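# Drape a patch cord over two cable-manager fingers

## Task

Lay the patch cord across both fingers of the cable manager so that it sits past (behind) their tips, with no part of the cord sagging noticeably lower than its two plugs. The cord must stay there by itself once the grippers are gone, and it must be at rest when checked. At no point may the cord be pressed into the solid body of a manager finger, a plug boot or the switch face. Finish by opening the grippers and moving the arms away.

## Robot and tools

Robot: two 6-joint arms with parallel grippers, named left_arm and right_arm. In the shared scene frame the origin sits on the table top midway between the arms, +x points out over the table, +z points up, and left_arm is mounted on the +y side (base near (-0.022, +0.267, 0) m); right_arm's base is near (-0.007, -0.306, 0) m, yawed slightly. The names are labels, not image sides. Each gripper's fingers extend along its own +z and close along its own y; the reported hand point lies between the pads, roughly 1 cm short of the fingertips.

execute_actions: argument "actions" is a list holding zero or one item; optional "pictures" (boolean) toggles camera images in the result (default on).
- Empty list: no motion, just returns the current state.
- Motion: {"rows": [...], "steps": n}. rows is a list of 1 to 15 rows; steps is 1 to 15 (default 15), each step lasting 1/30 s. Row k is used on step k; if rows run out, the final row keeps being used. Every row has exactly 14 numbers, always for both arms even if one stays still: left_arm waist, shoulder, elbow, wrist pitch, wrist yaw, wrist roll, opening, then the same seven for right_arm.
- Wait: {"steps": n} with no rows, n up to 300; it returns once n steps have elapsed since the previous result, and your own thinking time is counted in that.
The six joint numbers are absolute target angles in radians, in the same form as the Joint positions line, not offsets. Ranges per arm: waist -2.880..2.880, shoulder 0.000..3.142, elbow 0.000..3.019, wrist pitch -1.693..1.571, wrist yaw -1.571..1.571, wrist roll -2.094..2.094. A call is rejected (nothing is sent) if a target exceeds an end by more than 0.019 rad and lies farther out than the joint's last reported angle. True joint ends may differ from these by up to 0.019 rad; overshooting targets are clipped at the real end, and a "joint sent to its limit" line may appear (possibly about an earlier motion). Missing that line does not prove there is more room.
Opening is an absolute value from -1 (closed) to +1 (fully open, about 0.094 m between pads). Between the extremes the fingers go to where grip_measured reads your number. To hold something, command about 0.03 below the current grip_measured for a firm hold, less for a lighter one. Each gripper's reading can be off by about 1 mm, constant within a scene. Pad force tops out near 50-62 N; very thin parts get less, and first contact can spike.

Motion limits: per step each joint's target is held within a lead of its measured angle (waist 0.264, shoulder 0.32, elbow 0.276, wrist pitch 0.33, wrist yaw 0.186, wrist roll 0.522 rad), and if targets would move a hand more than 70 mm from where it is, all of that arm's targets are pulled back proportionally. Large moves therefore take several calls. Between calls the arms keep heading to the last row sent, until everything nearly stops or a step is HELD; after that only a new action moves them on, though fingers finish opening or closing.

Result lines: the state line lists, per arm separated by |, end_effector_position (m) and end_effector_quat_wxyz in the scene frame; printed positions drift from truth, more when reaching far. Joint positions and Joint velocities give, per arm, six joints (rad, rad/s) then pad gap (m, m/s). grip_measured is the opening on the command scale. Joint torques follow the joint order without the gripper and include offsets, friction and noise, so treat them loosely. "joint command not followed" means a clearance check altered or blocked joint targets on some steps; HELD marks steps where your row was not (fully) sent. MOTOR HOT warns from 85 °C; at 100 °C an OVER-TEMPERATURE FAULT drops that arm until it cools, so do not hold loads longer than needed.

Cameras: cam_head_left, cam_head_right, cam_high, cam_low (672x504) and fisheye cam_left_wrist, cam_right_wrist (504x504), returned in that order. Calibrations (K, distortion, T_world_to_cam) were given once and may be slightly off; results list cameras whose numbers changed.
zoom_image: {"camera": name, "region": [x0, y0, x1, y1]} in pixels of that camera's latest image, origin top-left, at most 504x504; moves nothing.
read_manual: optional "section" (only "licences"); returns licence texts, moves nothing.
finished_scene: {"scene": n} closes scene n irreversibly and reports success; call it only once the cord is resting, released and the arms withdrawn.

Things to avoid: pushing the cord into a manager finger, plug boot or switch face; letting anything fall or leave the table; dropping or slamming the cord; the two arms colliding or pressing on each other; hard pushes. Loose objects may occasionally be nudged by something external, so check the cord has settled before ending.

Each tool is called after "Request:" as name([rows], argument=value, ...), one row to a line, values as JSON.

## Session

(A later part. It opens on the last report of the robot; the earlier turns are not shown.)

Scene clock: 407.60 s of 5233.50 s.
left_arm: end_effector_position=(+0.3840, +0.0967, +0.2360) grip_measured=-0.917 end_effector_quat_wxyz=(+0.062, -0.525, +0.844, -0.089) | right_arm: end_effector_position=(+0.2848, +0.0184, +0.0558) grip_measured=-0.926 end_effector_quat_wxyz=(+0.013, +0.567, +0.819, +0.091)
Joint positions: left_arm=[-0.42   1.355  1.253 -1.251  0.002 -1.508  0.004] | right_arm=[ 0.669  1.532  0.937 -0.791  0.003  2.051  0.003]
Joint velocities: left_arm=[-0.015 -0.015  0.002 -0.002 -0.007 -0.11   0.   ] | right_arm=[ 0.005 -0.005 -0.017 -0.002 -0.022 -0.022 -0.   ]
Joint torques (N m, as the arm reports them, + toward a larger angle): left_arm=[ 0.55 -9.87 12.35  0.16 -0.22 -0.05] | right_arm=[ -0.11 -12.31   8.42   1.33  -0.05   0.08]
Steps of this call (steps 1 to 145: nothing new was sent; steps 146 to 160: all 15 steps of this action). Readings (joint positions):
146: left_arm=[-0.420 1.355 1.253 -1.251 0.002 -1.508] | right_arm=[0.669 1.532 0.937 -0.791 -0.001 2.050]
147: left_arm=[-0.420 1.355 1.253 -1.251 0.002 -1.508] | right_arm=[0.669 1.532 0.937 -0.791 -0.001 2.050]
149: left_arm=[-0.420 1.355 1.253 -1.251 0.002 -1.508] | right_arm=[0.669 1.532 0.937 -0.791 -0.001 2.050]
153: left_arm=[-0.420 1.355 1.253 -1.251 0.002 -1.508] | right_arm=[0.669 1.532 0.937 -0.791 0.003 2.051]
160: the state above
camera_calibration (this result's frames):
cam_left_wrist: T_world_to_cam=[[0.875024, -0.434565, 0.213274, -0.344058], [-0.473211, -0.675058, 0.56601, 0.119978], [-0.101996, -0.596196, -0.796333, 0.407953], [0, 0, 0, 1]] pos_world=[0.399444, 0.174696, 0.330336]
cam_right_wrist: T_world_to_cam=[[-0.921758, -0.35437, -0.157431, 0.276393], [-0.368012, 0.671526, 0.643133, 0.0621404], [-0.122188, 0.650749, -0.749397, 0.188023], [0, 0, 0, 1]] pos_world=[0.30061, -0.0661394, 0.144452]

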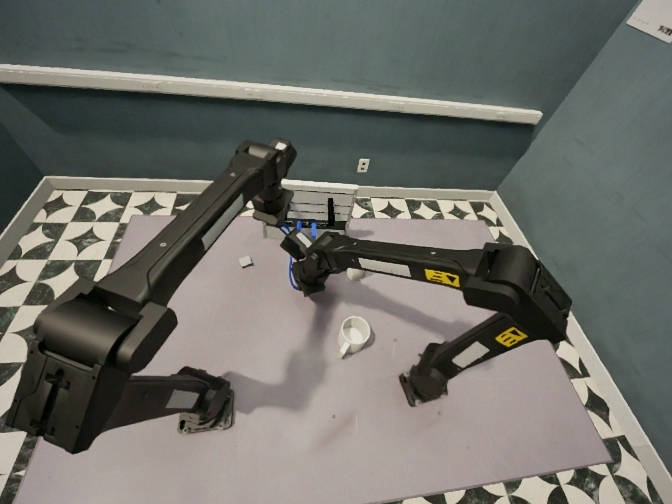

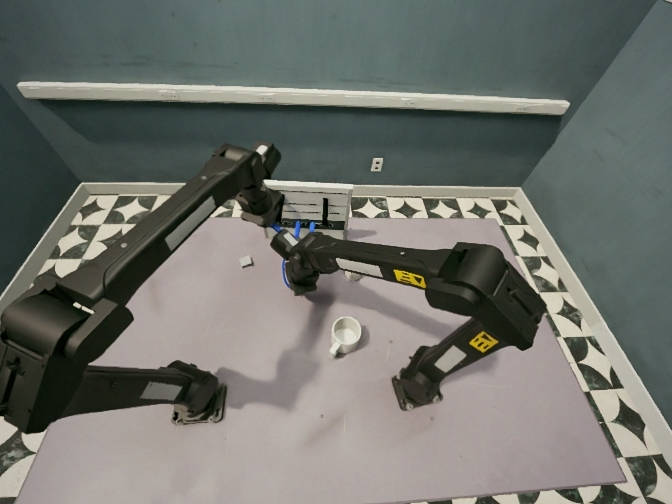

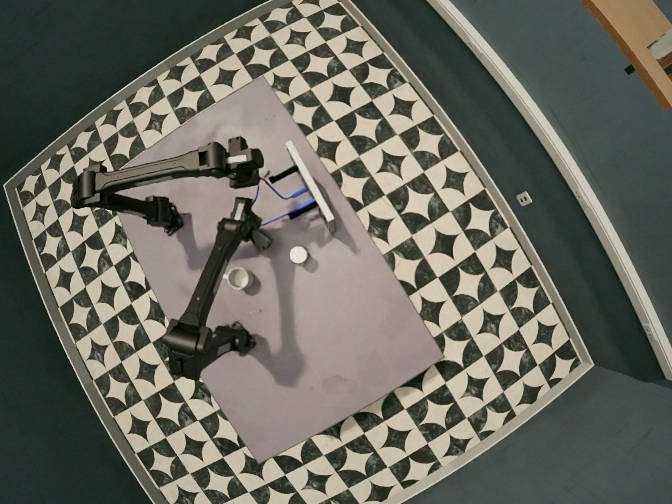

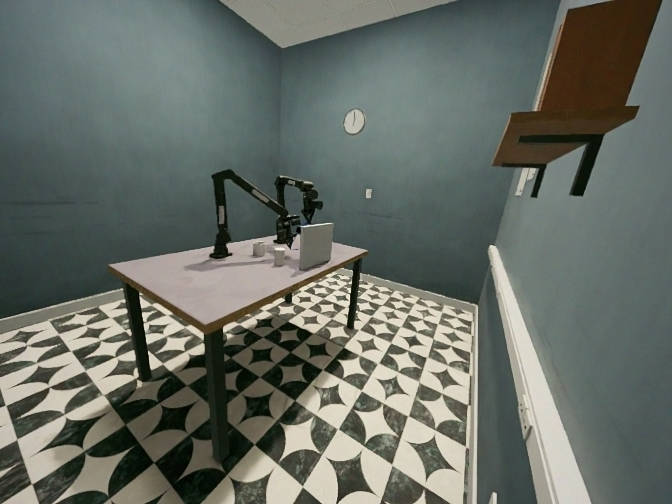

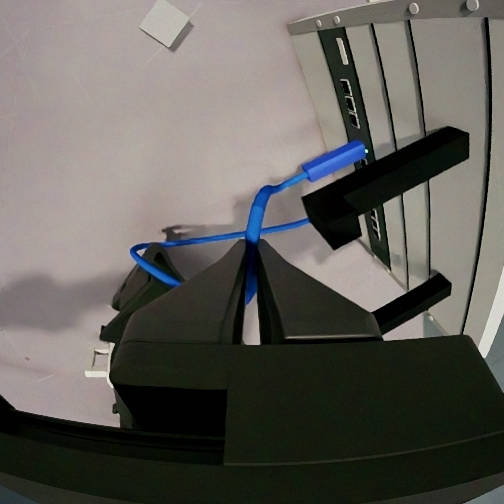

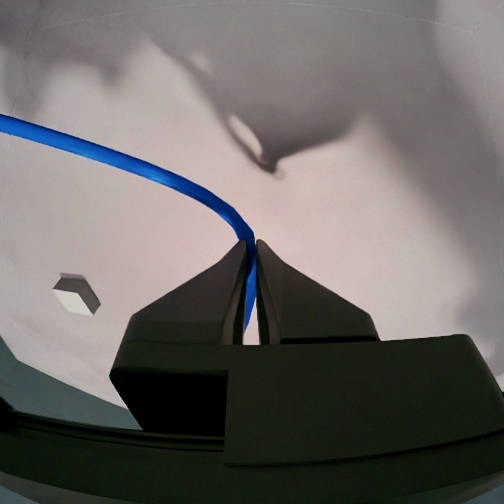

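Request:
execute_actions([
  {"rows":[[-0.41,1.36,1.29,-1.265,0,-1.52,-0.94,0.645,1.525,0.96,-0.81,0,2.04,-0.955],[-0.41,1.36,1.29,-1.265,0,-1.52,-0.94,0.62,1.52,0.975,-0.83,0,2.03,-0.955],[-0.41,1.36,1.29,-1.265,0,-1.52,-0.94,0.595,1.51,0.99,-0.85,0,2.02,-0.955],[-0.41,1.36,1.29,-1.265,0,-1.52,-0.94,0.57,1.505,1.005,-0.87,0,2.01,-0.955],[-0.41,1.36,1.29,-1.265,0,-1.52,-0.94,0.545,1.50,1.02,-0.89,0,2.0,-0.955],[-0.41,1.36,1.29,-1.265,0,-1.52,-0.94,0.52,1.49,1.035,-0.91,0,1.99,-0.955],[-0.41,1.36,1.29,-1.265,0,-1.52,-0.94,0.495,1.485,1.05,-0.93,0,1.98,-0.955],[-0.41,1.36,1.29,-1.265,0,-1.52,-0.94,0.47,1.48,1.065,-0.95,0,1.97,-0.955],[-0.41,1.36,1.29,-1.265,0,-1.52,-0.94,0.445,1.47,1.08,-0.97,0,1.96,-0.955],[-0.41,1.36,1.29,-1.265,0,-1.52,-0.94,0.42,1.465,1.095,-0.99,0,1.95,-0.955],[-0.41,1.36,1.29,-1.265,0,-1.52,-0.94,0.395,1.46,1.11,-1.01,0,1.94,-0.955],[-0.41,1.36,1.29,-1.265,0,-1.52,-0.94,0.375,1.45,1.125,-1.03,0,1.93,-0.955],[-0.41,1.36,1.29,-1.265,0,-1.52,-0.94,0.355,1.445,1.14,-1.05,0,1.92,-0.955],[-0.41,1.36,1.29,-1.265,0,-1.52,-0.94,0.34,1.44,1.15,-1.07,0,1.91,-0.955],[-0.41,1.36,1.29,-1.265,0,-1.52,-0.94,0.335,1.435,1.15,-1.085,0,1.9,-0.955]],"steps":15},
], pictures=false)

Request:
execute_actions([
  {"rows":[[-0.41,1.365,1.295,-1.265,0,-1.525,-0.94,0.33,1.437,1.16,-1.09,0,1.895,-0.955],[-0.405,1.37,1.30,-1.265,0,-1.53,-0.94,0.325,1.438,1.175,-1.10,0,1.89,-0.955],[-0.40,1.375,1.305,-1.265,0,-1.535,-0.94,0.32,1.44,1.19,-1.115,0,1.885,-0.955],[-0.40,1.38,1.31,-1.265,0,-1.54,-0.94,0.315,1.441,1.205,-1.13,0,1.88,-0.955],[-0.395,1.385,1.32,-1.265,0,-1.545,-0.94,0.31,1.442,1.22,-1.145,0,1.875,-0.955],[-0.39,1.39,1.325,-1.265,0,-1.55,-0.94,0.30,1.444,1.235,-1.16,0,1.87,-0.955],[-0.39,1.40,1.33,-1.265,0,-1.555,-0.94,0.295,1.445,1.25,-1.175,0,1.865,-0.955],[-0.385,1.405,1.34,-1.265,0,-1.56,-0.94,0.29,1.446,1.265,-1.19,0,1.86,-0.955],[-0.38,1.41,1.345,-1.265,0,-1.565,-0.94,0.28,1.448,1.28,-1.205,0,1.855,-0.955],[-0.38,1.415,1.35,-1.265,0,-1.57,-0.94,0.275,1.45,1.295,-1.22,0,1.85,-0.955],[-0.375,1.42,1.36,-1.265,0,-1.575,-0.94,0.27,1.451,1.31,-1.235,0,1.845,-0.955],[-0.37,1.425,1.365,-1.265,0,-1.58,-0.94,0.26,1.452,1.325,-1.25,0,1.84,-0.955],[-0.37,1.43,1.37,-1.265,0,-1.585,-0.94,0.255,1.453,1.345,-1.265,0,1.83,-0.955],[-0.365,1.435,1.38,-1.265,0,-1.59,-0.94,0.25,1.454,1.36,-1.28,0,1.82,-0.955],[-0.36,1.44,1.385,-1.265,0,-1.6,-0.94,0.245,1.455,1.375,-1.29,0,1.81,-0.955]],"steps":15},
], pictures=false)

Request:
execute_actions([
  {"steps":30},
])

Request:
zoom_image(camera="cam_head_left", region=[220, 140, 400, 300])

Request:
zoom_image(camera="cam_high", region=[220, 120, 380, 280])

Scene clock: 450.00 s of 5233.50 s.
left_arm: end_effector_position=(+0.3840, +0.0967, +0.2360) grip_measured=-0.917 end_effector_quat_wxyz=(+0.062, -0.525, +0.844, -0.089) | right_arm: end_effector_position=(+0.3707, -0.0878, +0.1165) grip_measured=-0.953 end_effector_quat_wxyz=(+0.021, +0.654, +0.754, +0.060)
Joint positions: left_arm=[-0.42   1.355  1.253 -1.251  0.002 -1.508  0.004] | right_arm=[ 0.353  1.48   1.067 -1.03   0.     1.953  0.002]
Joint velocities: left_arm=[-0.005 -0.005 -0.022 -0.007 -0.022 -0.051  0.   ] | right_arm=[-0.552 -0.278  0.437 -0.569 -0.037 -0.286 -0.001]
Joint torques (N m, as the arm reports them, + toward a larger angle): left_arm=[ 0.53 -9.58 12.32  0.23 -0.23 -0.04] | right_arm=[  2.35 -14.13  14.46   0.31  -0.01  -0.04]
Steps of this call (steps 1 to 15: the robot went on to your last target; steps 16 to 90: nothing new was sent; then 38.90 s passed at rest; steps 91 to 105: all 15 steps of this action). Readings (joint positions):
91: left_arm=[-0.420 1.355 1.253 -1.251 0.002 -1.508] | right_arm=[0.667 1.532 0.937 -0.791 0.003 2.050]
92: left_arm=[-0.420 1.355 1.253 -1.251 0.002 -1.508] | right_arm=[0.661 1.532 0.937 -0.795 0.003 2.048]
94: left_arm=[-0.420 1.355 1.253 -1.251 0.002 -1.508] | right_arm=[0.635 1.531 0.938 -0.820 0.001 2.040]
98: left_arm=[-0.420 1.355 1.253 -1.251 0.002 -1.508] | right_arm=[0.530 1.526 0.964 -0.897 0.000 2.014]
105: the state above

Scene clock: 450.50 s of 5233.50 s.
left_arm: end_effector_position=(+0.4125, +0.1034, +0.2331) grip_measured=-0.917 end_effector_quat_wxyz=(+0.059, -0.563, +0.820, -0.086) | right_arm: end_effector_position=(+0.4077, -0.1149, +0.2093) grip_measured=-0.953 end_effector_quat_wxyz=(+0.032, +0.650, +0.756, +0.072)
Joint positions: left_arm=[-0.383  1.424  1.315 -1.254  0.002 -1.564  0.004] | right_arm=[ 0.26   1.444  1.28  -1.249 -0.002  1.852  0.002]
Joint velocities: left_arm=[ 0.103  0.122  0.198  0.012 -0.007 -0.242 -0.001] | right_arm=[-0.23  -0.005  0.466 -0.379 -0.022 -0.256 -0.   ]
Joint torques (N m, as the arm reports them, + toward a larger angle): left_arm=[  1.22 -10.1   14.03   0.15  -0.23  -0.07] | right_arm=[ -0.08 -11.85  16.16   0.46   0.15  -0.05]
Steps of this call (steps 1 to 15: all 15 steps of this action). Readings (joint positions):
1: left_arm=[-0.420 1.355 1.253 -1.251 0.002 -1.509] | right_arm=[0.337 1.470 1.081 -1.046 0.000 1.944]
2: left_arm=[-0.420 1.356 1.253 -1.251 0.002 -1.511] | right_arm=[0.326 1.460 1.091 -1.064 -0.002 1.931]
4: left_arm=[-0.420 1.359 1.253 -1.251 0.002 -1.515] | right_arm=[0.318 1.446 1.109 -1.093 -0.002 1.917]
8: left_arm=[-0.412 1.380 1.268 -1.254 0.002 -1.531] | right_arm=[0.309 1.444 1.167 -1.148 -0.002 1.892]
15: the state above

Scene clock: 451.50 s of 5233.50 s.
left_arm: end_effector_position=(+0.4181, +0.1059, +0.2346) grip_measured=-0.917 end_effector_quat_wxyz=(+0.059, -0.577, +0.810, -0.088) | right_arm: end_effector_position=(+0.4164, -0.1196, +0.2249) grip_measured=-0.953 end_effector_quat_wxyz=(+0.037, +0.644, +0.760, +0.078)
Joint positions: left_arm=[-0.374  1.433  1.328 -1.254  0.002 -1.588  0.004] | right_arm=[ 0.243  1.445  1.32  -1.273 -0.001  1.82   0.002]
Joint velocities: left_arm=[-0.005 -0.015 -0.017 -0.002 -0.022 -0.007  0.   ] | right_arm=[-0.015 -0.005  0.017 -0.007 -0.022 -0.037 -0.   ]
Joint torques (N m, as the arm reports them, + toward a larger angle): left_arm=[  1.03 -10.53  13.85   0.21  -0.21  -0.05] | right_arm=[  0.64 -11.82  15.28   0.12   0.07   0.  ]
Steps of this call (steps 1 to 30: the robot went on to your last target). Readings (joint positions):
1: left_arm=[-0.380 1.428 1.321 -1.254 0.002 -1.568] | right_arm=[0.254 1.444 1.294 -1.259 -0.002 1.845]
2: left_arm=[-0.377 1.431 1.325 -1.254 0.002 -1.572] | right_arm=[0.248 1.444 1.305 -1.265 -0.001 1.840]
4: left_arm=[-0.374 1.433 1.328 -1.254 0.002 -1.578] | right_arm=[0.244 1.444 1.318 -1.268 -0.001 1.833]
8: left_arm=[-0.374 1.433 1.328 -1.254 0.002 -1.584] | right_arm=[0.243 1.445 1.320 -1.273 -0.001 1.825]
30: the state above
All arms were judged still, so your last target was given up. Only a new action makes them travel on or press farther. Fingers that are still opening or closing keep moving.
camera_calibration (this result's frames):
cam_left_wrist: T_world_to_cam=[[0.924274, -0.319897, 0.208288, -0.401206], [-0.380055, -0.720102, 0.580527, 0.105473], [-0.0357202, -0.615727, -0.78715, 0.388056], [0, 0, 0, 1]] pos_world=[0.424771, 0.186544, 0.327795]
cam_right_wrist: T_world_to_cam=[[-0.972253, -0.172332, -0.158194, 0.418431], [-0.233532, 0.754526, 0.613314, 0.0551611], [0.0136675, 0.63324, -0.773835, 0.367483], [0, 0, 0, 1]] pos_world=[0.41468, -0.202216, 0.316733]

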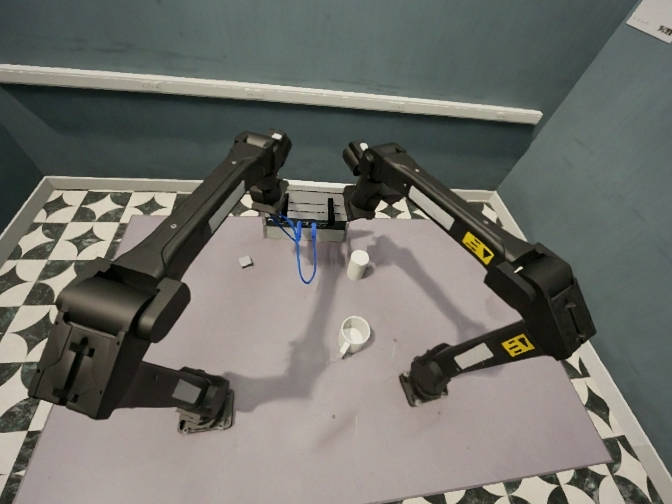

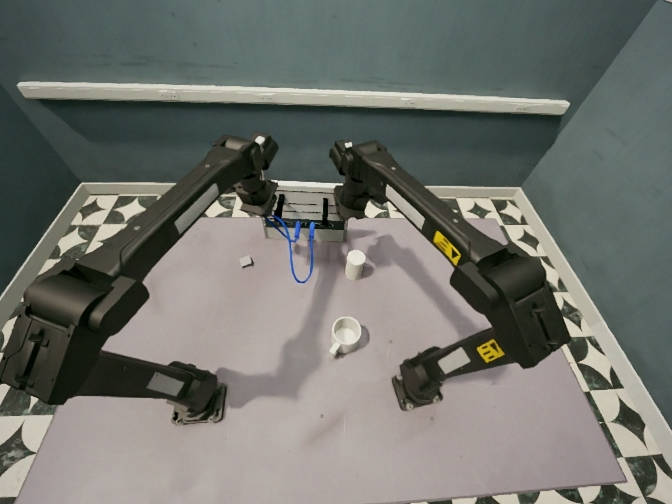

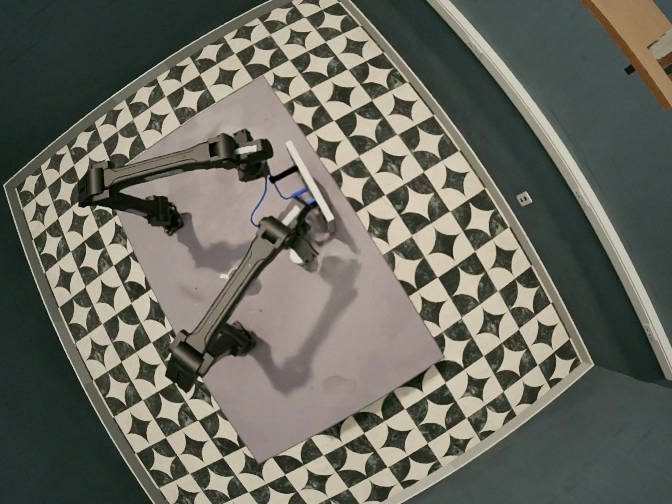

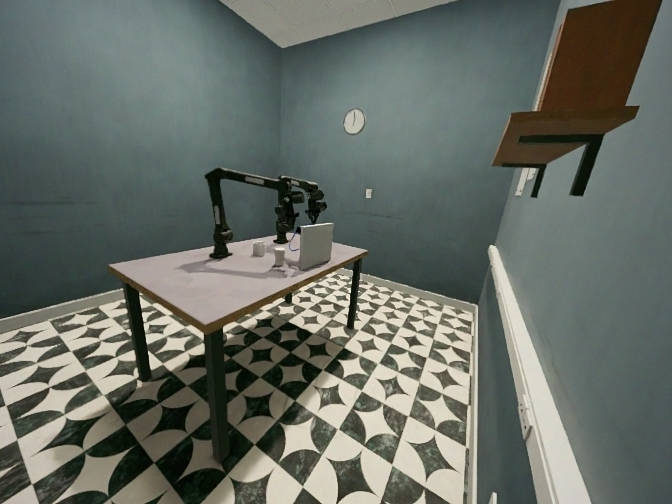

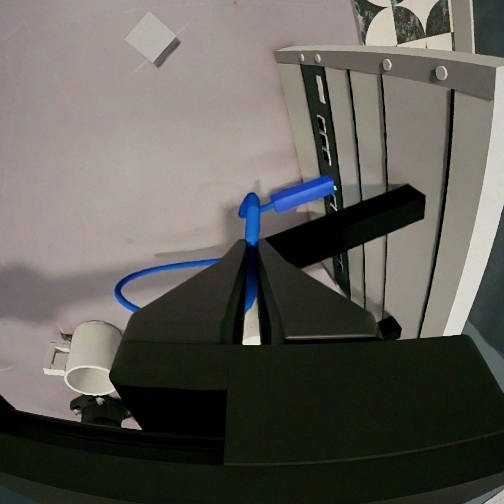

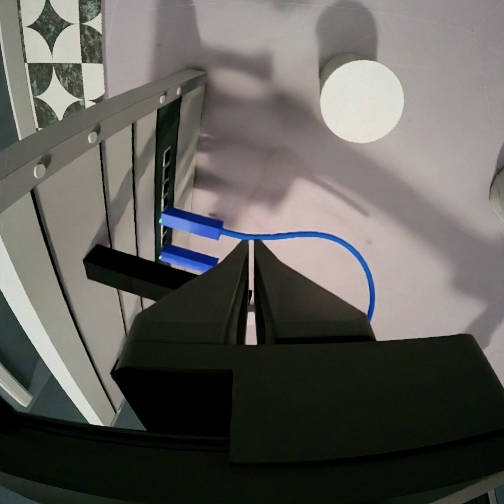

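Region (220, 140, 400, 300) of cam_head_left's 672x504 image, scaled by 2.800, with more detail than that image has.

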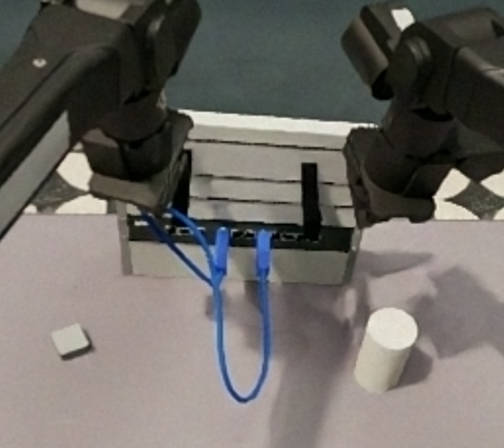

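Region (220, 120, 380, 280) of cam_high's 672x504 image, scaled by 3.150, with more detail than that image has.

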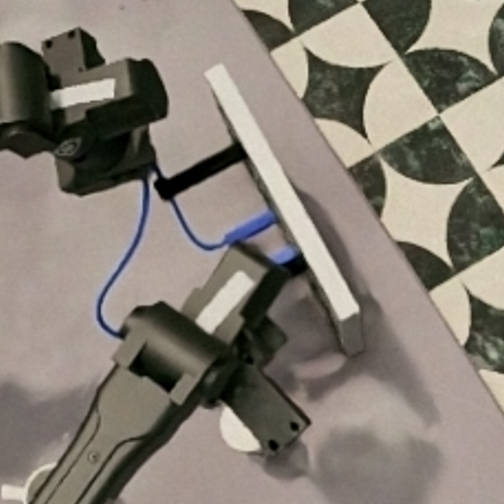

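Request:
execute_actions([
  {"rows":[[-0.36,1.44,1.385,-1.265,0,-1.6,-0.94,0.62,1.385,1.02,-1.0,0,2.06,0.4]],"steps":15},
], pictures=false)

Request:
execute_actions([
  {"steps":12},
], pictures=false)

Request:
execute_actions([
  {"rows":[[-0.36,1.44,1.385,-1.265,0,-1.6,-0.94,0.625,1.41,1.0,-0.97,0,2.06,0.4],[-0.36,1.44,1.385,-1.265,0,-1.6,-0.94,0.625,1.43,0.985,-0.94,0,2.06,0.4],[-0.36,1.44,1.385,-1.265,0,-1.6,-0.94,0.625,1.45,0.97,-0.90,0,2.06,0.4],[-0.36,1.44,1.385,-1.265,0,-1.6,-0.94,0.625,1.47,0.955,-0.87,0,2.06,0.4],[-0.36,1.44,1.385,-1.265,0,-1.6,-0.94,0.625,1.485,0.945,-0.84,0,2.06,0.4]],"steps":15},
], pictures=false)

Request:
execute_actions([
  {"steps":15},
])

Request:
zoom_image(camera="cam_low", region=[260, 210, 320, 270])

Scene clock: 492.57 s of 5233.50 s.
left_arm: end_effector_position=(+0.4181, +0.1059, +0.2346) grip_measured=-0.917 end_effector_quat_wxyz=(+0.059, -0.577, +0.810, -0.088) | right_arm: end_effector_position=(+0.2754, +0.0057, +0.1384) grip_measured=+0.398 end_effector_quat_wxyz=(+0.011, +0.562, +0.822, +0.091)
Joint positions: left_arm=[-0.374  1.433  1.328 -1.254  0.002 -1.588  0.004] | right_arm=[ 0.662  1.385  1.023 -1.025 -0.004  2.033  0.066]
Joint velocities: left_arm=[-0.015 -0.015 -0.007 -0.017  0.007  0.037  0.001] | right_arm=[-0.024  0.034 -0.007  0.032  0.037  0.198  0.   ]
Joint torques (N m, as the arm reports them, + toward a larger angle): left_arm=[  0.94 -10.59  13.9    0.29  -0.22  -0.04] | right_arm=[ -2.5  -11.01   9.55   2.02   0.22   0.1 ]
Steps of this call (steps 1 to 1217: nothing new was sent; steps 1218 to 1232: all 15 steps of this action). Readings (joint positions):
1218: left_arm=[-0.374 1.433 1.328 -1.254 0.002 -1.588] | right_arm=[0.252 1.441 1.302 -1.244 0.004 1.838]
1219: left_arm=[-0.374 1.433 1.328 -1.254 0.002 -1.588] | right_arm=[0.270 1.428 1.268 -1.200 0.005 1.856]
1221: left_arm=[-0.374 1.433 1.328 -1.254 0.002 -1.588] | right_arm=[0.335 1.411 1.194 -1.148 0.039 1.904]
1225: left_arm=[-0.374 1.433 1.328 -1.254 0.002 -1.588] | right_arm=[0.441 1.366 1.096 -1.092 0.030 1.974]
1232: the state above

Scene clock: 492.97 s of 5233.50 s.
left_arm: end_effector_position=(+0.4181, +0.1059, +0.2346) grip_measured=-0.917 end_effector_quat_wxyz=(+0.059, -0.577, +0.810, -0.088) | right_arm: end_effector_position=(+0.2897, -0.0066, +0.1383) grip_measured=+0.398 end_effector_quat_wxyz=(+0.014, +0.586, +0.805, +0.093)
Joint positions: left_arm=[-0.374  1.433  1.328 -1.254  0.002 -1.588  0.004] | right_arm=[ 0.619  1.385  1.023 -1.02  -0.001  2.048  0.066]
Joint velocities: left_arm=[-0.015 -0.005 -0.002  0.002 -0.007 -0.022 -0.   ] | right_arm=[-0.005 -0.005 -0.007 -0.002 -0.081  0.037  0.   ]
Joint torques (N m, as the arm reports them, + toward a larger angle): left_arm=[  1.   -10.58  13.84   0.26  -0.24  -0.06] | right_arm=[  0.73 -10.85   9.4    1.73   0.07   0.12]
Steps of this call (steps 1 to 12: the robot went on to your last target). Readings (joint positions):
1: left_arm=[-0.374 1.433 1.328 -1.254 0.002 -1.588] | right_arm=[0.658 1.385 1.023 -1.024 -0.004 2.037]
2: left_arm=[-0.374 1.433 1.328 -1.254 0.002 -1.588] | right_arm=[0.650 1.385 1.023 -1.023 -0.004 2.039]
4: left_arm=[-0.374 1.433 1.328 -1.254 0.002 -1.588] | right_arm=[0.633 1.385 1.023 -1.020 -0.002 2.043]
8: left_arm=[-0.374 1.433 1.328 -1.254 0.002 -1.588] | right_arm=[0.619 1.385 1.023 -1.020 -0.001 2.047]
12: the state above

Scene clock: 493.47 s of 5233.50 s.
left_arm: end_effector_position=(+0.4181, +0.1059, +0.2346) grip_measured=-0.917 end_effector_quat_wxyz=(+0.059, -0.577, +0.810, -0.088) | right_arm: end_effector_position=(+0.2920, -0.0042, +0.0690) grip_measured=+0.398 end_effector_quat_wxyz=(+0.011, +0.587, +0.806, +0.077)
Joint positions: left_arm=[-0.374  1.433  1.328 -1.254  0.002 -1.588  0.004] | right_arm=[ 0.619  1.499  0.944 -0.861 -0.001  2.05   0.066]
Joint velocities: left_arm=[ 0.005  0.005  0.007 -0.002  0.066 -0.022  0.001] | right_arm=[ 0.005 -0.005 -0.027  0.071 -0.095 -0.022 -0.   ]
Joint torques (N m, as the arm reports them, + toward a larger angle): left_arm=[  0.71 -10.91  14.03   0.23  -0.22  -0.05] | right_arm=[  1.54 -13.7    8.8    1.66   0.06   0.1 ]
Steps of this call (steps 1 to 15: all 15 steps of this action). Readings (joint positions):
1: left_arm=[-0.374 1.433 1.328 -1.254 0.002 -1.588] | right_arm=[0.619 1.385 1.021 -1.014 -0.001 2.049]
2: left_arm=[-0.374 1.433 1.328 -1.254 0.002 -1.588] | right_arm=[0.619 1.386 1.016 -0.998 -0.001 2.049]
4: left_arm=[-0.374 1.433 1.328 -1.254 0.002 -1.588] | right_arm=[0.619 1.399 0.999 -0.944 -0.001 2.049]
8: left_arm=[-0.374 1.433 1.328 -1.254 0.002 -1.588] | right_arm=[0.619 1.462 0.962 -0.869 -0.001 2.049]
15: the state above

Scene clock: 493.97 s of 5233.50 s.
left_arm: end_effector_position=(+0.4181, +0.1059, +0.2346) grip_measured=-0.917 end_effector_quat_wxyz=(+0.059, -0.577, +0.810, -0.088) | right_arm: end_effector_position=(+0.2922, -0.0040, +0.0691) grip_measured=+0.398 end_effector_quat_wxyz=(+0.011, +0.587, +0.806, +0.077)
Joint positions: left_arm=[-0.374  1.433  1.328 -1.254  0.002 -1.588  0.004] | right_arm=[ 0.619  1.499  0.944 -0.86  -0.001  2.05   0.066]
Joint velocities: left_arm=[ 0.005 -0.005 -0.012 -0.007  0.022  0.022  0.001] | right_arm=[-0.005  0.005 -0.017  0.002 -0.022  0.037 -0.001]
Joint torques (N m, as the arm reports them, + toward a larger angle): left_arm=[  0.89 -10.41  13.93   0.21  -0.22  -0.04] | right_arm=[  0.63 -12.91   8.9    1.98   0.06   0.11]
Steps of this call (steps 1 to 15: the robot went on to your last target). Readings (joint positions):
1: left_arm=[-0.374 1.433 1.328 -1.254 0.002 -1.588] | right_arm=[0.619 1.499 0.944 -0.860 -0.001 2.050]
2: left_arm=[-0.374 1.433 1.328 -1.254 0.002 -1.588] | right_arm=[0.619 1.499 0.944 -0.860 -0.001 2.050]
4: left_arm=[-0.374 1.433 1.328 -1.254 0.002 -1.588] | right_arm=[0.619 1.499 0.944 -0.860 -0.001 2.050]
8: left_arm=[-0.374 1.433 1.328 -1.254 0.002 -1.588] | right_arm=[0.619 1.499 0.944 -0.860 -0.001 2.050]
15: the state above
All arms were judged still, so your last target was given up. Only a new action makes them travel on or press farther. Fingers that are still opening or closing keep moving.
camera_calibration (this result's frames):
cam_left_wrist: T_world_to_cam=[[0.924399, -0.319536, 0.208286, -0.401296], [-0.37977, -0.7202, 0.580592, 0.105349], [-0.0355129, -0.615799, -0.787102, 0.387966], [0, 0, 0, 1]] pos_world=[0.424744, 0.186553, 0.327788]
cam_right_wrist: T_world_to_cam=[[-0.941161, -0.311782, -0.130412, 0.281376], [-0.320303, 0.699818, 0.638483, 0.0578773], [-0.107803, 0.642687, -0.758506, 0.209921], [0, 0, 0, 1]] pos_world=[0.305989, -0.0876891, 0.158968]

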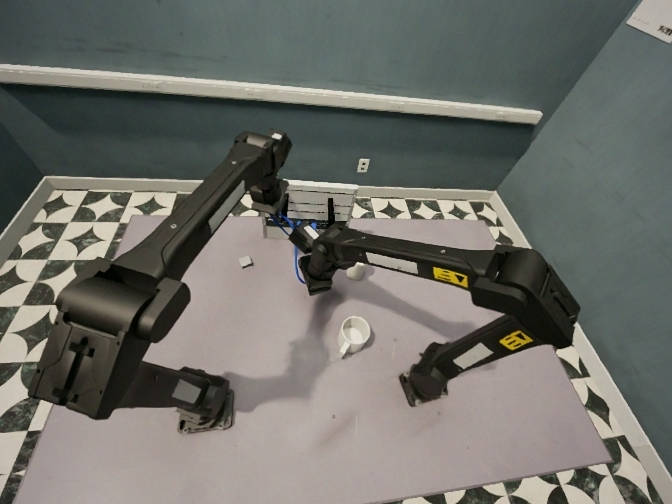

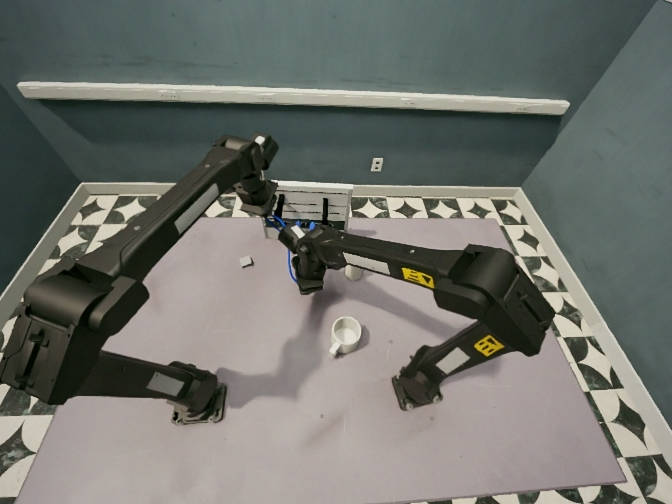

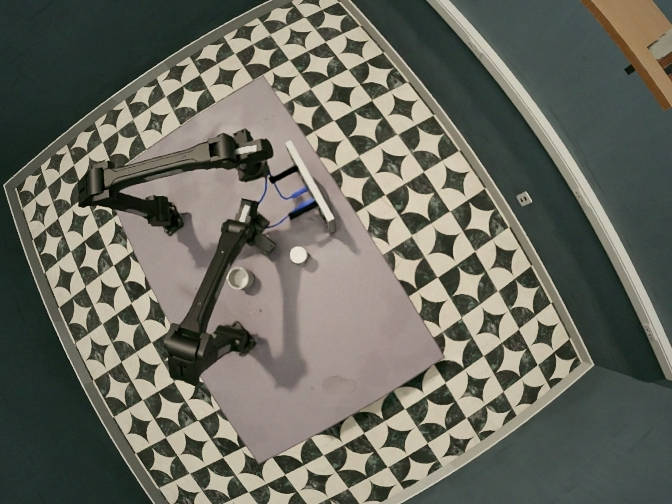

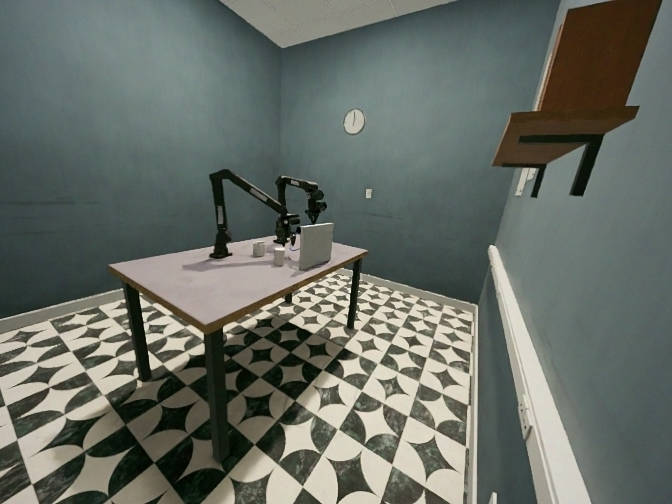

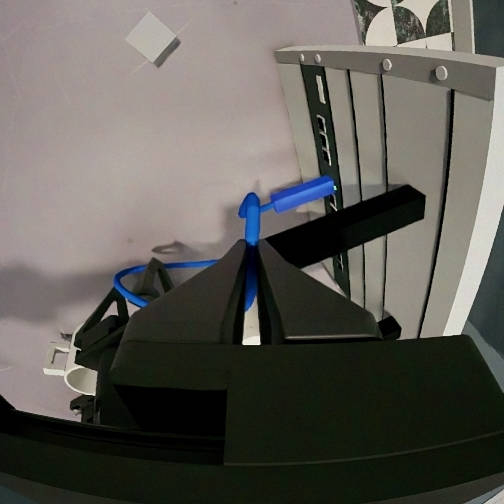

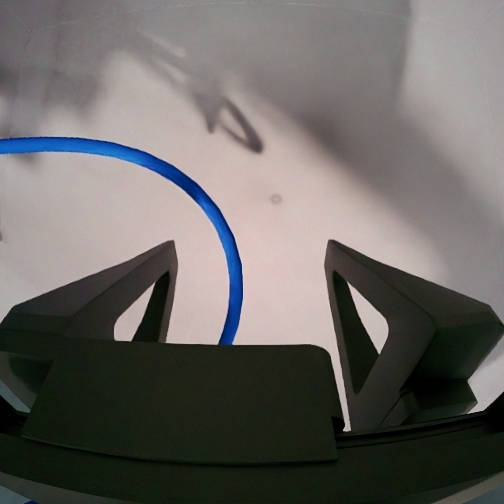

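Region (260, 210, 320, 270) of cam_low's 672x504 image, scaled by 8.400, with more detail than that image has.

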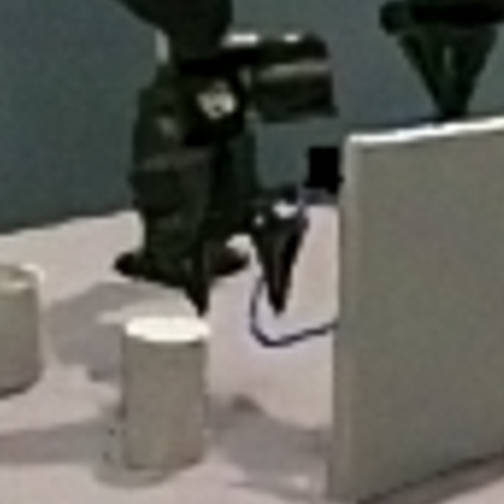

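Request:
execute_actions([
  {"rows":[[-0.36,1.44,1.385,-1.265,0,-1.6,-0.94,0.62,1.515,0.935,-0.82,0,2.06,0.2],[-0.36,1.44,1.385,-1.265,0,-1.6,-0.94,0.62,1.53,0.925,-0.79,0,2.06,0.1],[-0.36,1.44,1.385,-1.265,0,-1.6,-0.94,0.62,1.545,0.915,-0.76,0,2.06,0.0],[-0.36,1.44,1.385,-1.265,0,-1.6,-0.94,0.62,1.553,0.908,-0.74,0,2.06,0.0]],"steps":15},
], pictures=false)

Request:
execute_actions([
  {"steps":10},
])

Request:
zoom_image(camera="cam_low", region=[260, 210, 320, 270])

Scene clock: 507.17 s of 5233.50 s.
left_arm: end_effector_position=(+0.4181, +0.1059, +0.2346) grip_measured=-0.917 end_effector_quat_wxyz=(+0.059, -0.577, +0.810, -0.088) | right_arm: end_effector_position=(+0.2967, +0.0004, +0.0416) grip_measured=+0.002 end_effector_quat_wxyz=(+0.013, +0.587, +0.805, +0.086)
Joint positions: left_arm=[-0.374  1.433  1.328 -1.254  0.002 -1.588  0.004] | right_arm=[ 0.619  1.549  0.914 -0.761 -0.001  2.05   0.047]
Joint velocities: left_arm=[-0.015  0.005 -0.017 -0.002  0.037 -0.037 -0.001] | right_arm=[-0.005 -0.005  0.002  0.032  0.051 -0.022 -0.   ]
Joint torques (N m, as the arm reports them, + toward a larger angle): left_arm=[  0.86 -10.67  13.93   0.22  -0.23  -0.06] | right_arm=[  0.79 -12.08   7.89   1.59   0.1    0.16]
Steps of this call (steps 1 to 381: nothing new was sent; steps 382 to 396: all 15 steps of this action). Readings (joint positions):
382: left_arm=[-0.374 1.433 1.328 -1.254 0.002 -1.588] | right_arm=[0.619 1.499 0.944 -0.856 -0.001 2.050]
383: left_arm=[-0.374 1.433 1.328 -1.254 0.002 -1.588] | right_arm=[0.619 1.500 0.942 -0.845 -0.001 2.050]
385: left_arm=[-0.374 1.433 1.328 -1.254 0.002 -1.588] | right_arm=[0.619 1.507 0.935 -0.801 -0.001 2.050]
389: left_arm=[-0.374 1.433 1.328 -1.254 0.002 -1.588] | right_arm=[0.619 1.537 0.922 -0.763 -0.001 2.050]
396: the state above

Scene clock: 507.50 s of 5233.50 s.
left_arm: end_effector_position=(+0.4181, +0.1059, +0.2346) grip_measured=-0.917 end_effector_quat_wxyz=(+0.059, -0.577, +0.810, -0.088) | right_arm: end_effector_position=(+0.2967, +0.0005, +0.0416) grip_measured=+0.002 end_effector_quat_wxyz=(+0.013, +0.587, +0.805, +0.086)
Joint positions: left_arm=[-0.374  1.433  1.328 -1.254  0.002 -1.588  0.004] | right_arm=[ 0.619  1.549  0.914 -0.76  -0.001  2.05   0.047]
Joint velocities: left_arm=[-0.005  0.015  0.002 -0.002 -0.007 -0.007  0.001] | right_arm=[-0.005 -0.005 -0.012 -0.002 -0.007 -0.066  0.001]
Joint torques (N m, as the arm reports them, + toward a larger angle): left_arm=[  0.74 -10.39  13.9    0.23  -0.23  -0.06] | right_arm=[  0.48 -12.25   7.67   1.88   0.07   0.11]
Steps of this call (steps 1 to 10: the robot went on to your last target). Readings (joint positions):
1: left_arm=[-0.374 1.433 1.328 -1.254 0.002 -1.588] | right_arm=[0.619 1.549 0.914 -0.760 -0.001 2.050]
2: left_arm=[-0.374 1.433 1.328 -1.254 0.002 -1.588] | right_arm=[0.619 1.549 0.914 -0.760 -0.001 2.050]
4: left_arm=[-0.374 1.433 1.328 -1.254 0.002 -1.588] | right_arm=[0.619 1.549 0.914 -0.760 -0.001 2.050]
8: left_arm=[-0.374 1.433 1.328 -1.254 0.002 -1.588] | right_arm=[0.619 1.549 0.914 -0.760 -0.001 2.050]
10: the state above
camera_calibration (this result's frames):
cam_left_wrist: T_world_to_cam=[[0.924399, -0.319536, 0.208286, -0.401296], [-0.37977, -0.7202, 0.580592, 0.105349], [-0.0355129, -0.615799, -0.787102, 0.387966], [0, 0, 0, 1]] pos_world=[0.424744, 0.186553, 0.327788]
cam_right_wrist: T_world_to_cam=[[-0.939377, -0.309979, -0.14657, 0.283582], [-0.328559, 0.691477, 0.643358, 0.0759476], [-0.0980779, 0.652513, -0.751404, 0.183439], [0, 0, 0, 1]] pos_world=[0.309335, -0.0843077, 0.13054]

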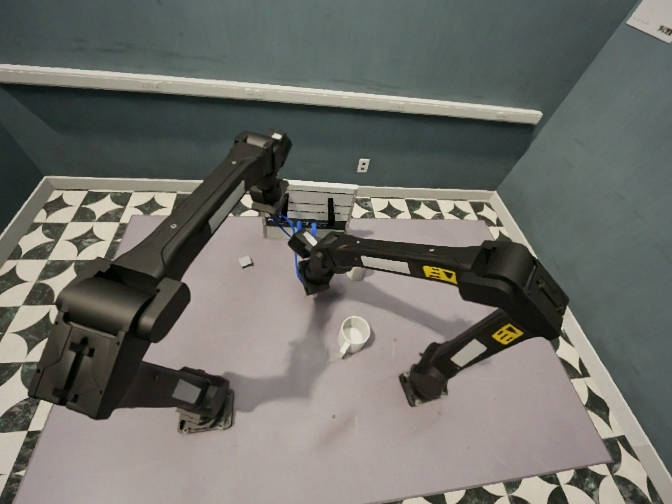

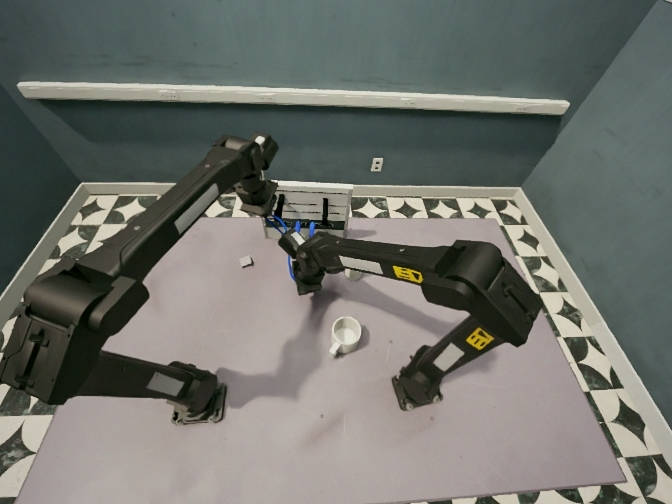

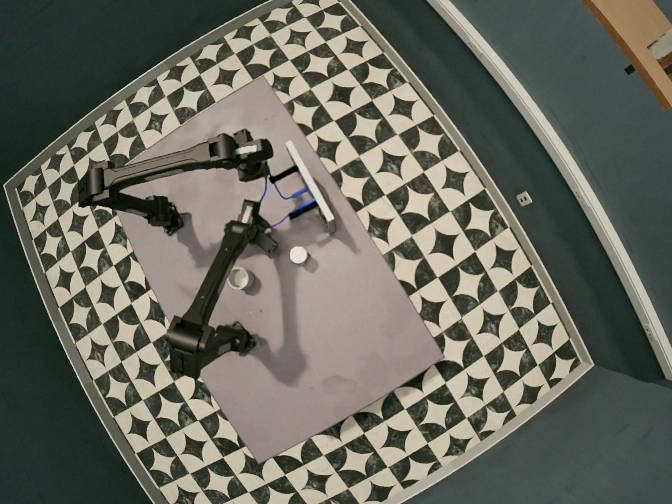

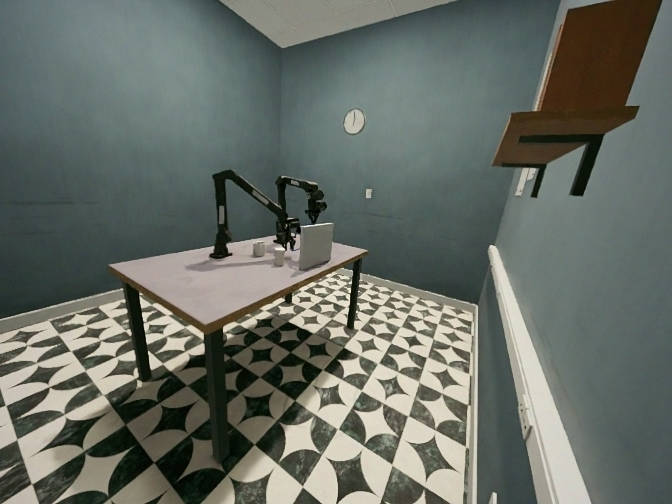

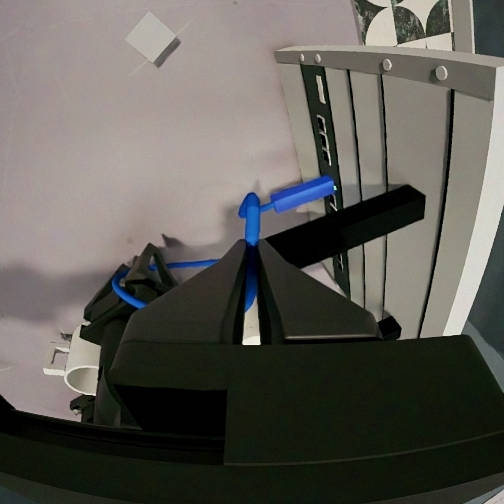

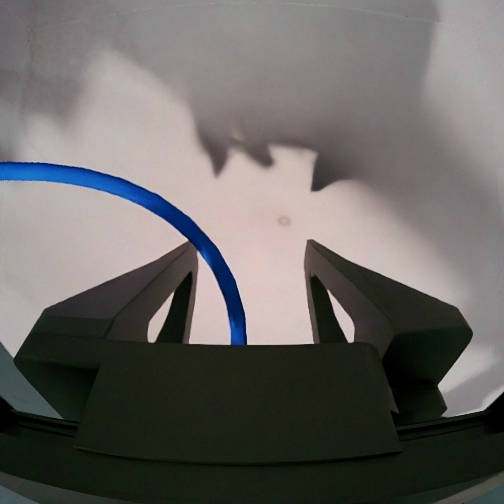

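Region (260, 210, 320, 270) of cam_low's 672x504 image, scaled by 8.400, with more detail than that image has.

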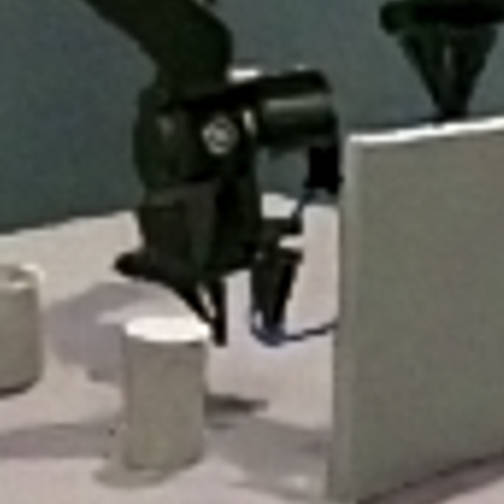

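Cord now passes in front of the tip: deeper. Close.

Request:
execute_actions([
  {"rows":[[-0.36,1.44,1.385,-1.265,0,-1.6,-0.94,0.62,1.553,0.91,-0.75,0,2.06,-0.94]],"steps":15},
])

Scene clock: 512.70 s of 5233.50 s.
left_arm: end_effector_position=(+0.4178, +0.1060, +0.2346) grip_measured=-0.917 end_effector_quat_wxyz=(+0.059, -0.577, +0.810, -0.087) | right_arm: end_effector_position=(+0.2979, +0.0005, +0.0417) grip_measured=-0.930 end_effector_quat_wxyz=(+0.015, +0.587, +0.805, +0.088)
Joint positions: left_arm=[-0.374  1.433  1.328 -1.255  0.002 -1.588  0.004] | right_arm=[ 0.618  1.549  0.914 -0.757  0.003  2.05   0.003]
Joint velocities: left_arm=[ 0.005  0.005  0.012 -0.002  0.007 -0.037 -0.001] | right_arm=[-0.005 -0.015 -0.002  0.007  0.051 -0.022  0.   ]
Joint torques (N m, as the arm reports them, + toward a larger angle): left_arm=[  0.86 -10.18  13.92   0.26  -0.22  -0.06] | right_arm=[  1.17 -11.17   8.03   1.37  -0.07   0.13]
Steps of this call (steps 1 to 15: the robot went on to your last target; steps 16 to 141: nothing new was sent; steps 142 to 156: all 15 steps of this action). Readings (joint positions):
142: left_arm=[-0.374 1.433 1.328 -1.254 0.002 -1.588] | right_arm=[0.619 1.549 0.914 -0.760 -0.001 2.050]
143: left_arm=[-0.374 1.433 1.328 -1.254 0.002 -1.588] | right_arm=[0.619 1.549 0.914 -0.760 -0.001 2.050]
145: left_arm=[-0.374 1.433 1.328 -1.254 0.002 -1.588] | right_arm=[0.619 1.549 0.914 -0.760 -0.001 2.050]
149: left_arm=[-0.374 1.433 1.328 -1.255 0.002 -1.588] | right_arm=[0.618 1.549 0.914 -0.757 0.003 2.050]
156: the state above
camera_calibration (this result's frames):
cam_left_wrist: T_world_to_cam=[[0.924697, -0.319645, 0.206793, -0.400684], [-0.378937, -0.720504, 0.580759, 0.105], [-0.0366414, -0.615388, -0.787373, 0.388461], [0, 0, 0, 1]] pos_world=[0.424533, 0.18663, 0.327743]
cam_right_wrist: T_world_to_cam=[[-0.938946, -0.309022, -0.151282, 0.284773], [-0.331098, 0.691953, 0.641541, 0.0770589], [-0.0935701, 0.652461, -0.752023, 0.18234], [0, 0, 0, 1]] pos_world=[0.309962, -0.0842895, 0.130768]

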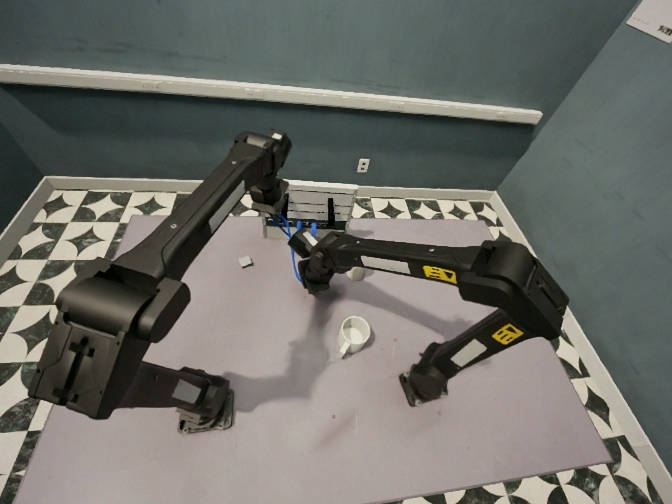

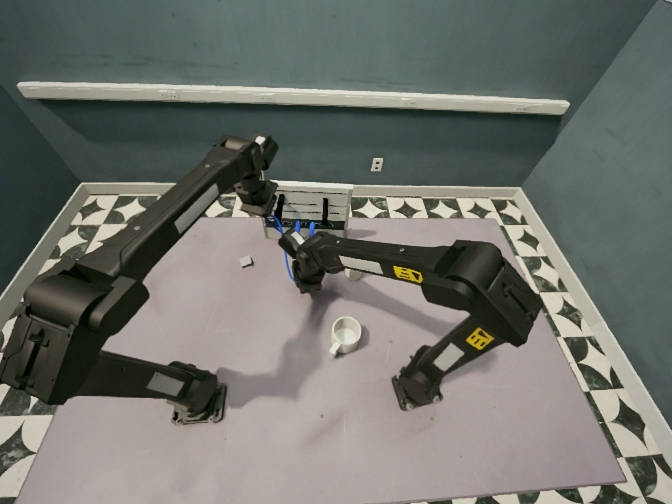

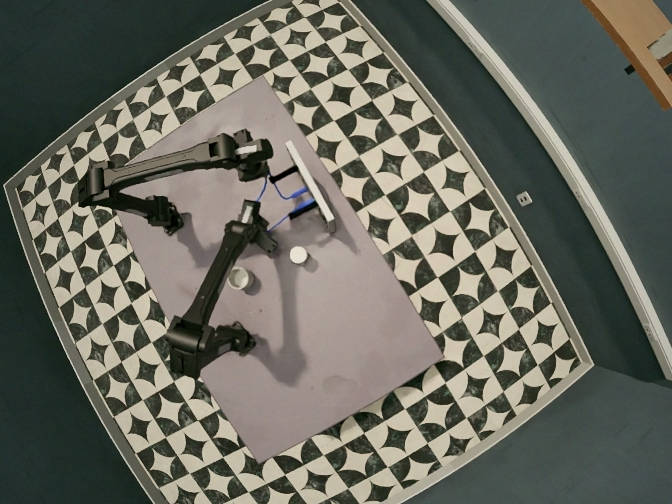

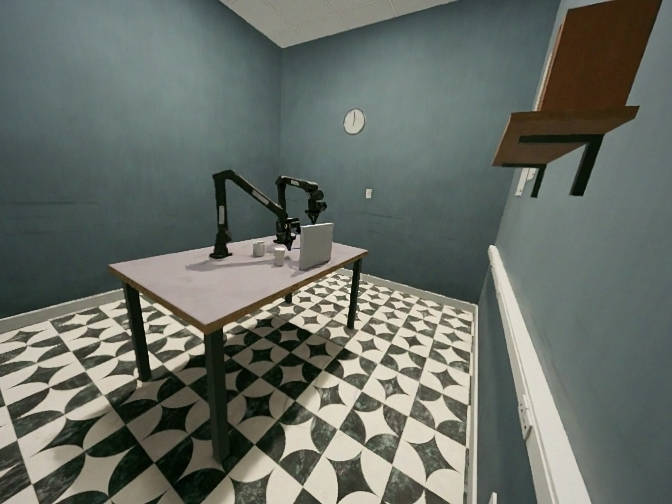

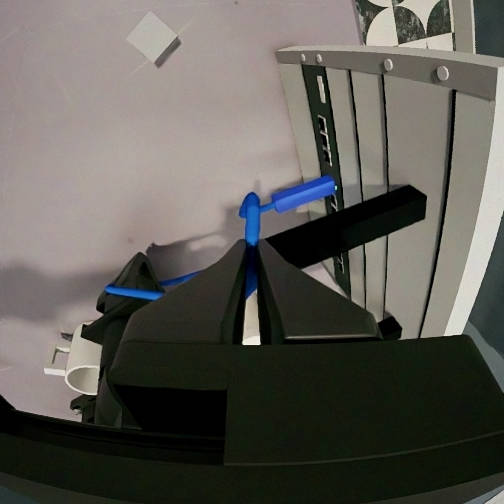

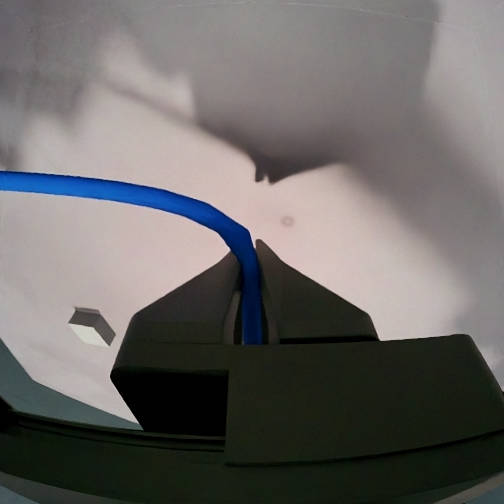

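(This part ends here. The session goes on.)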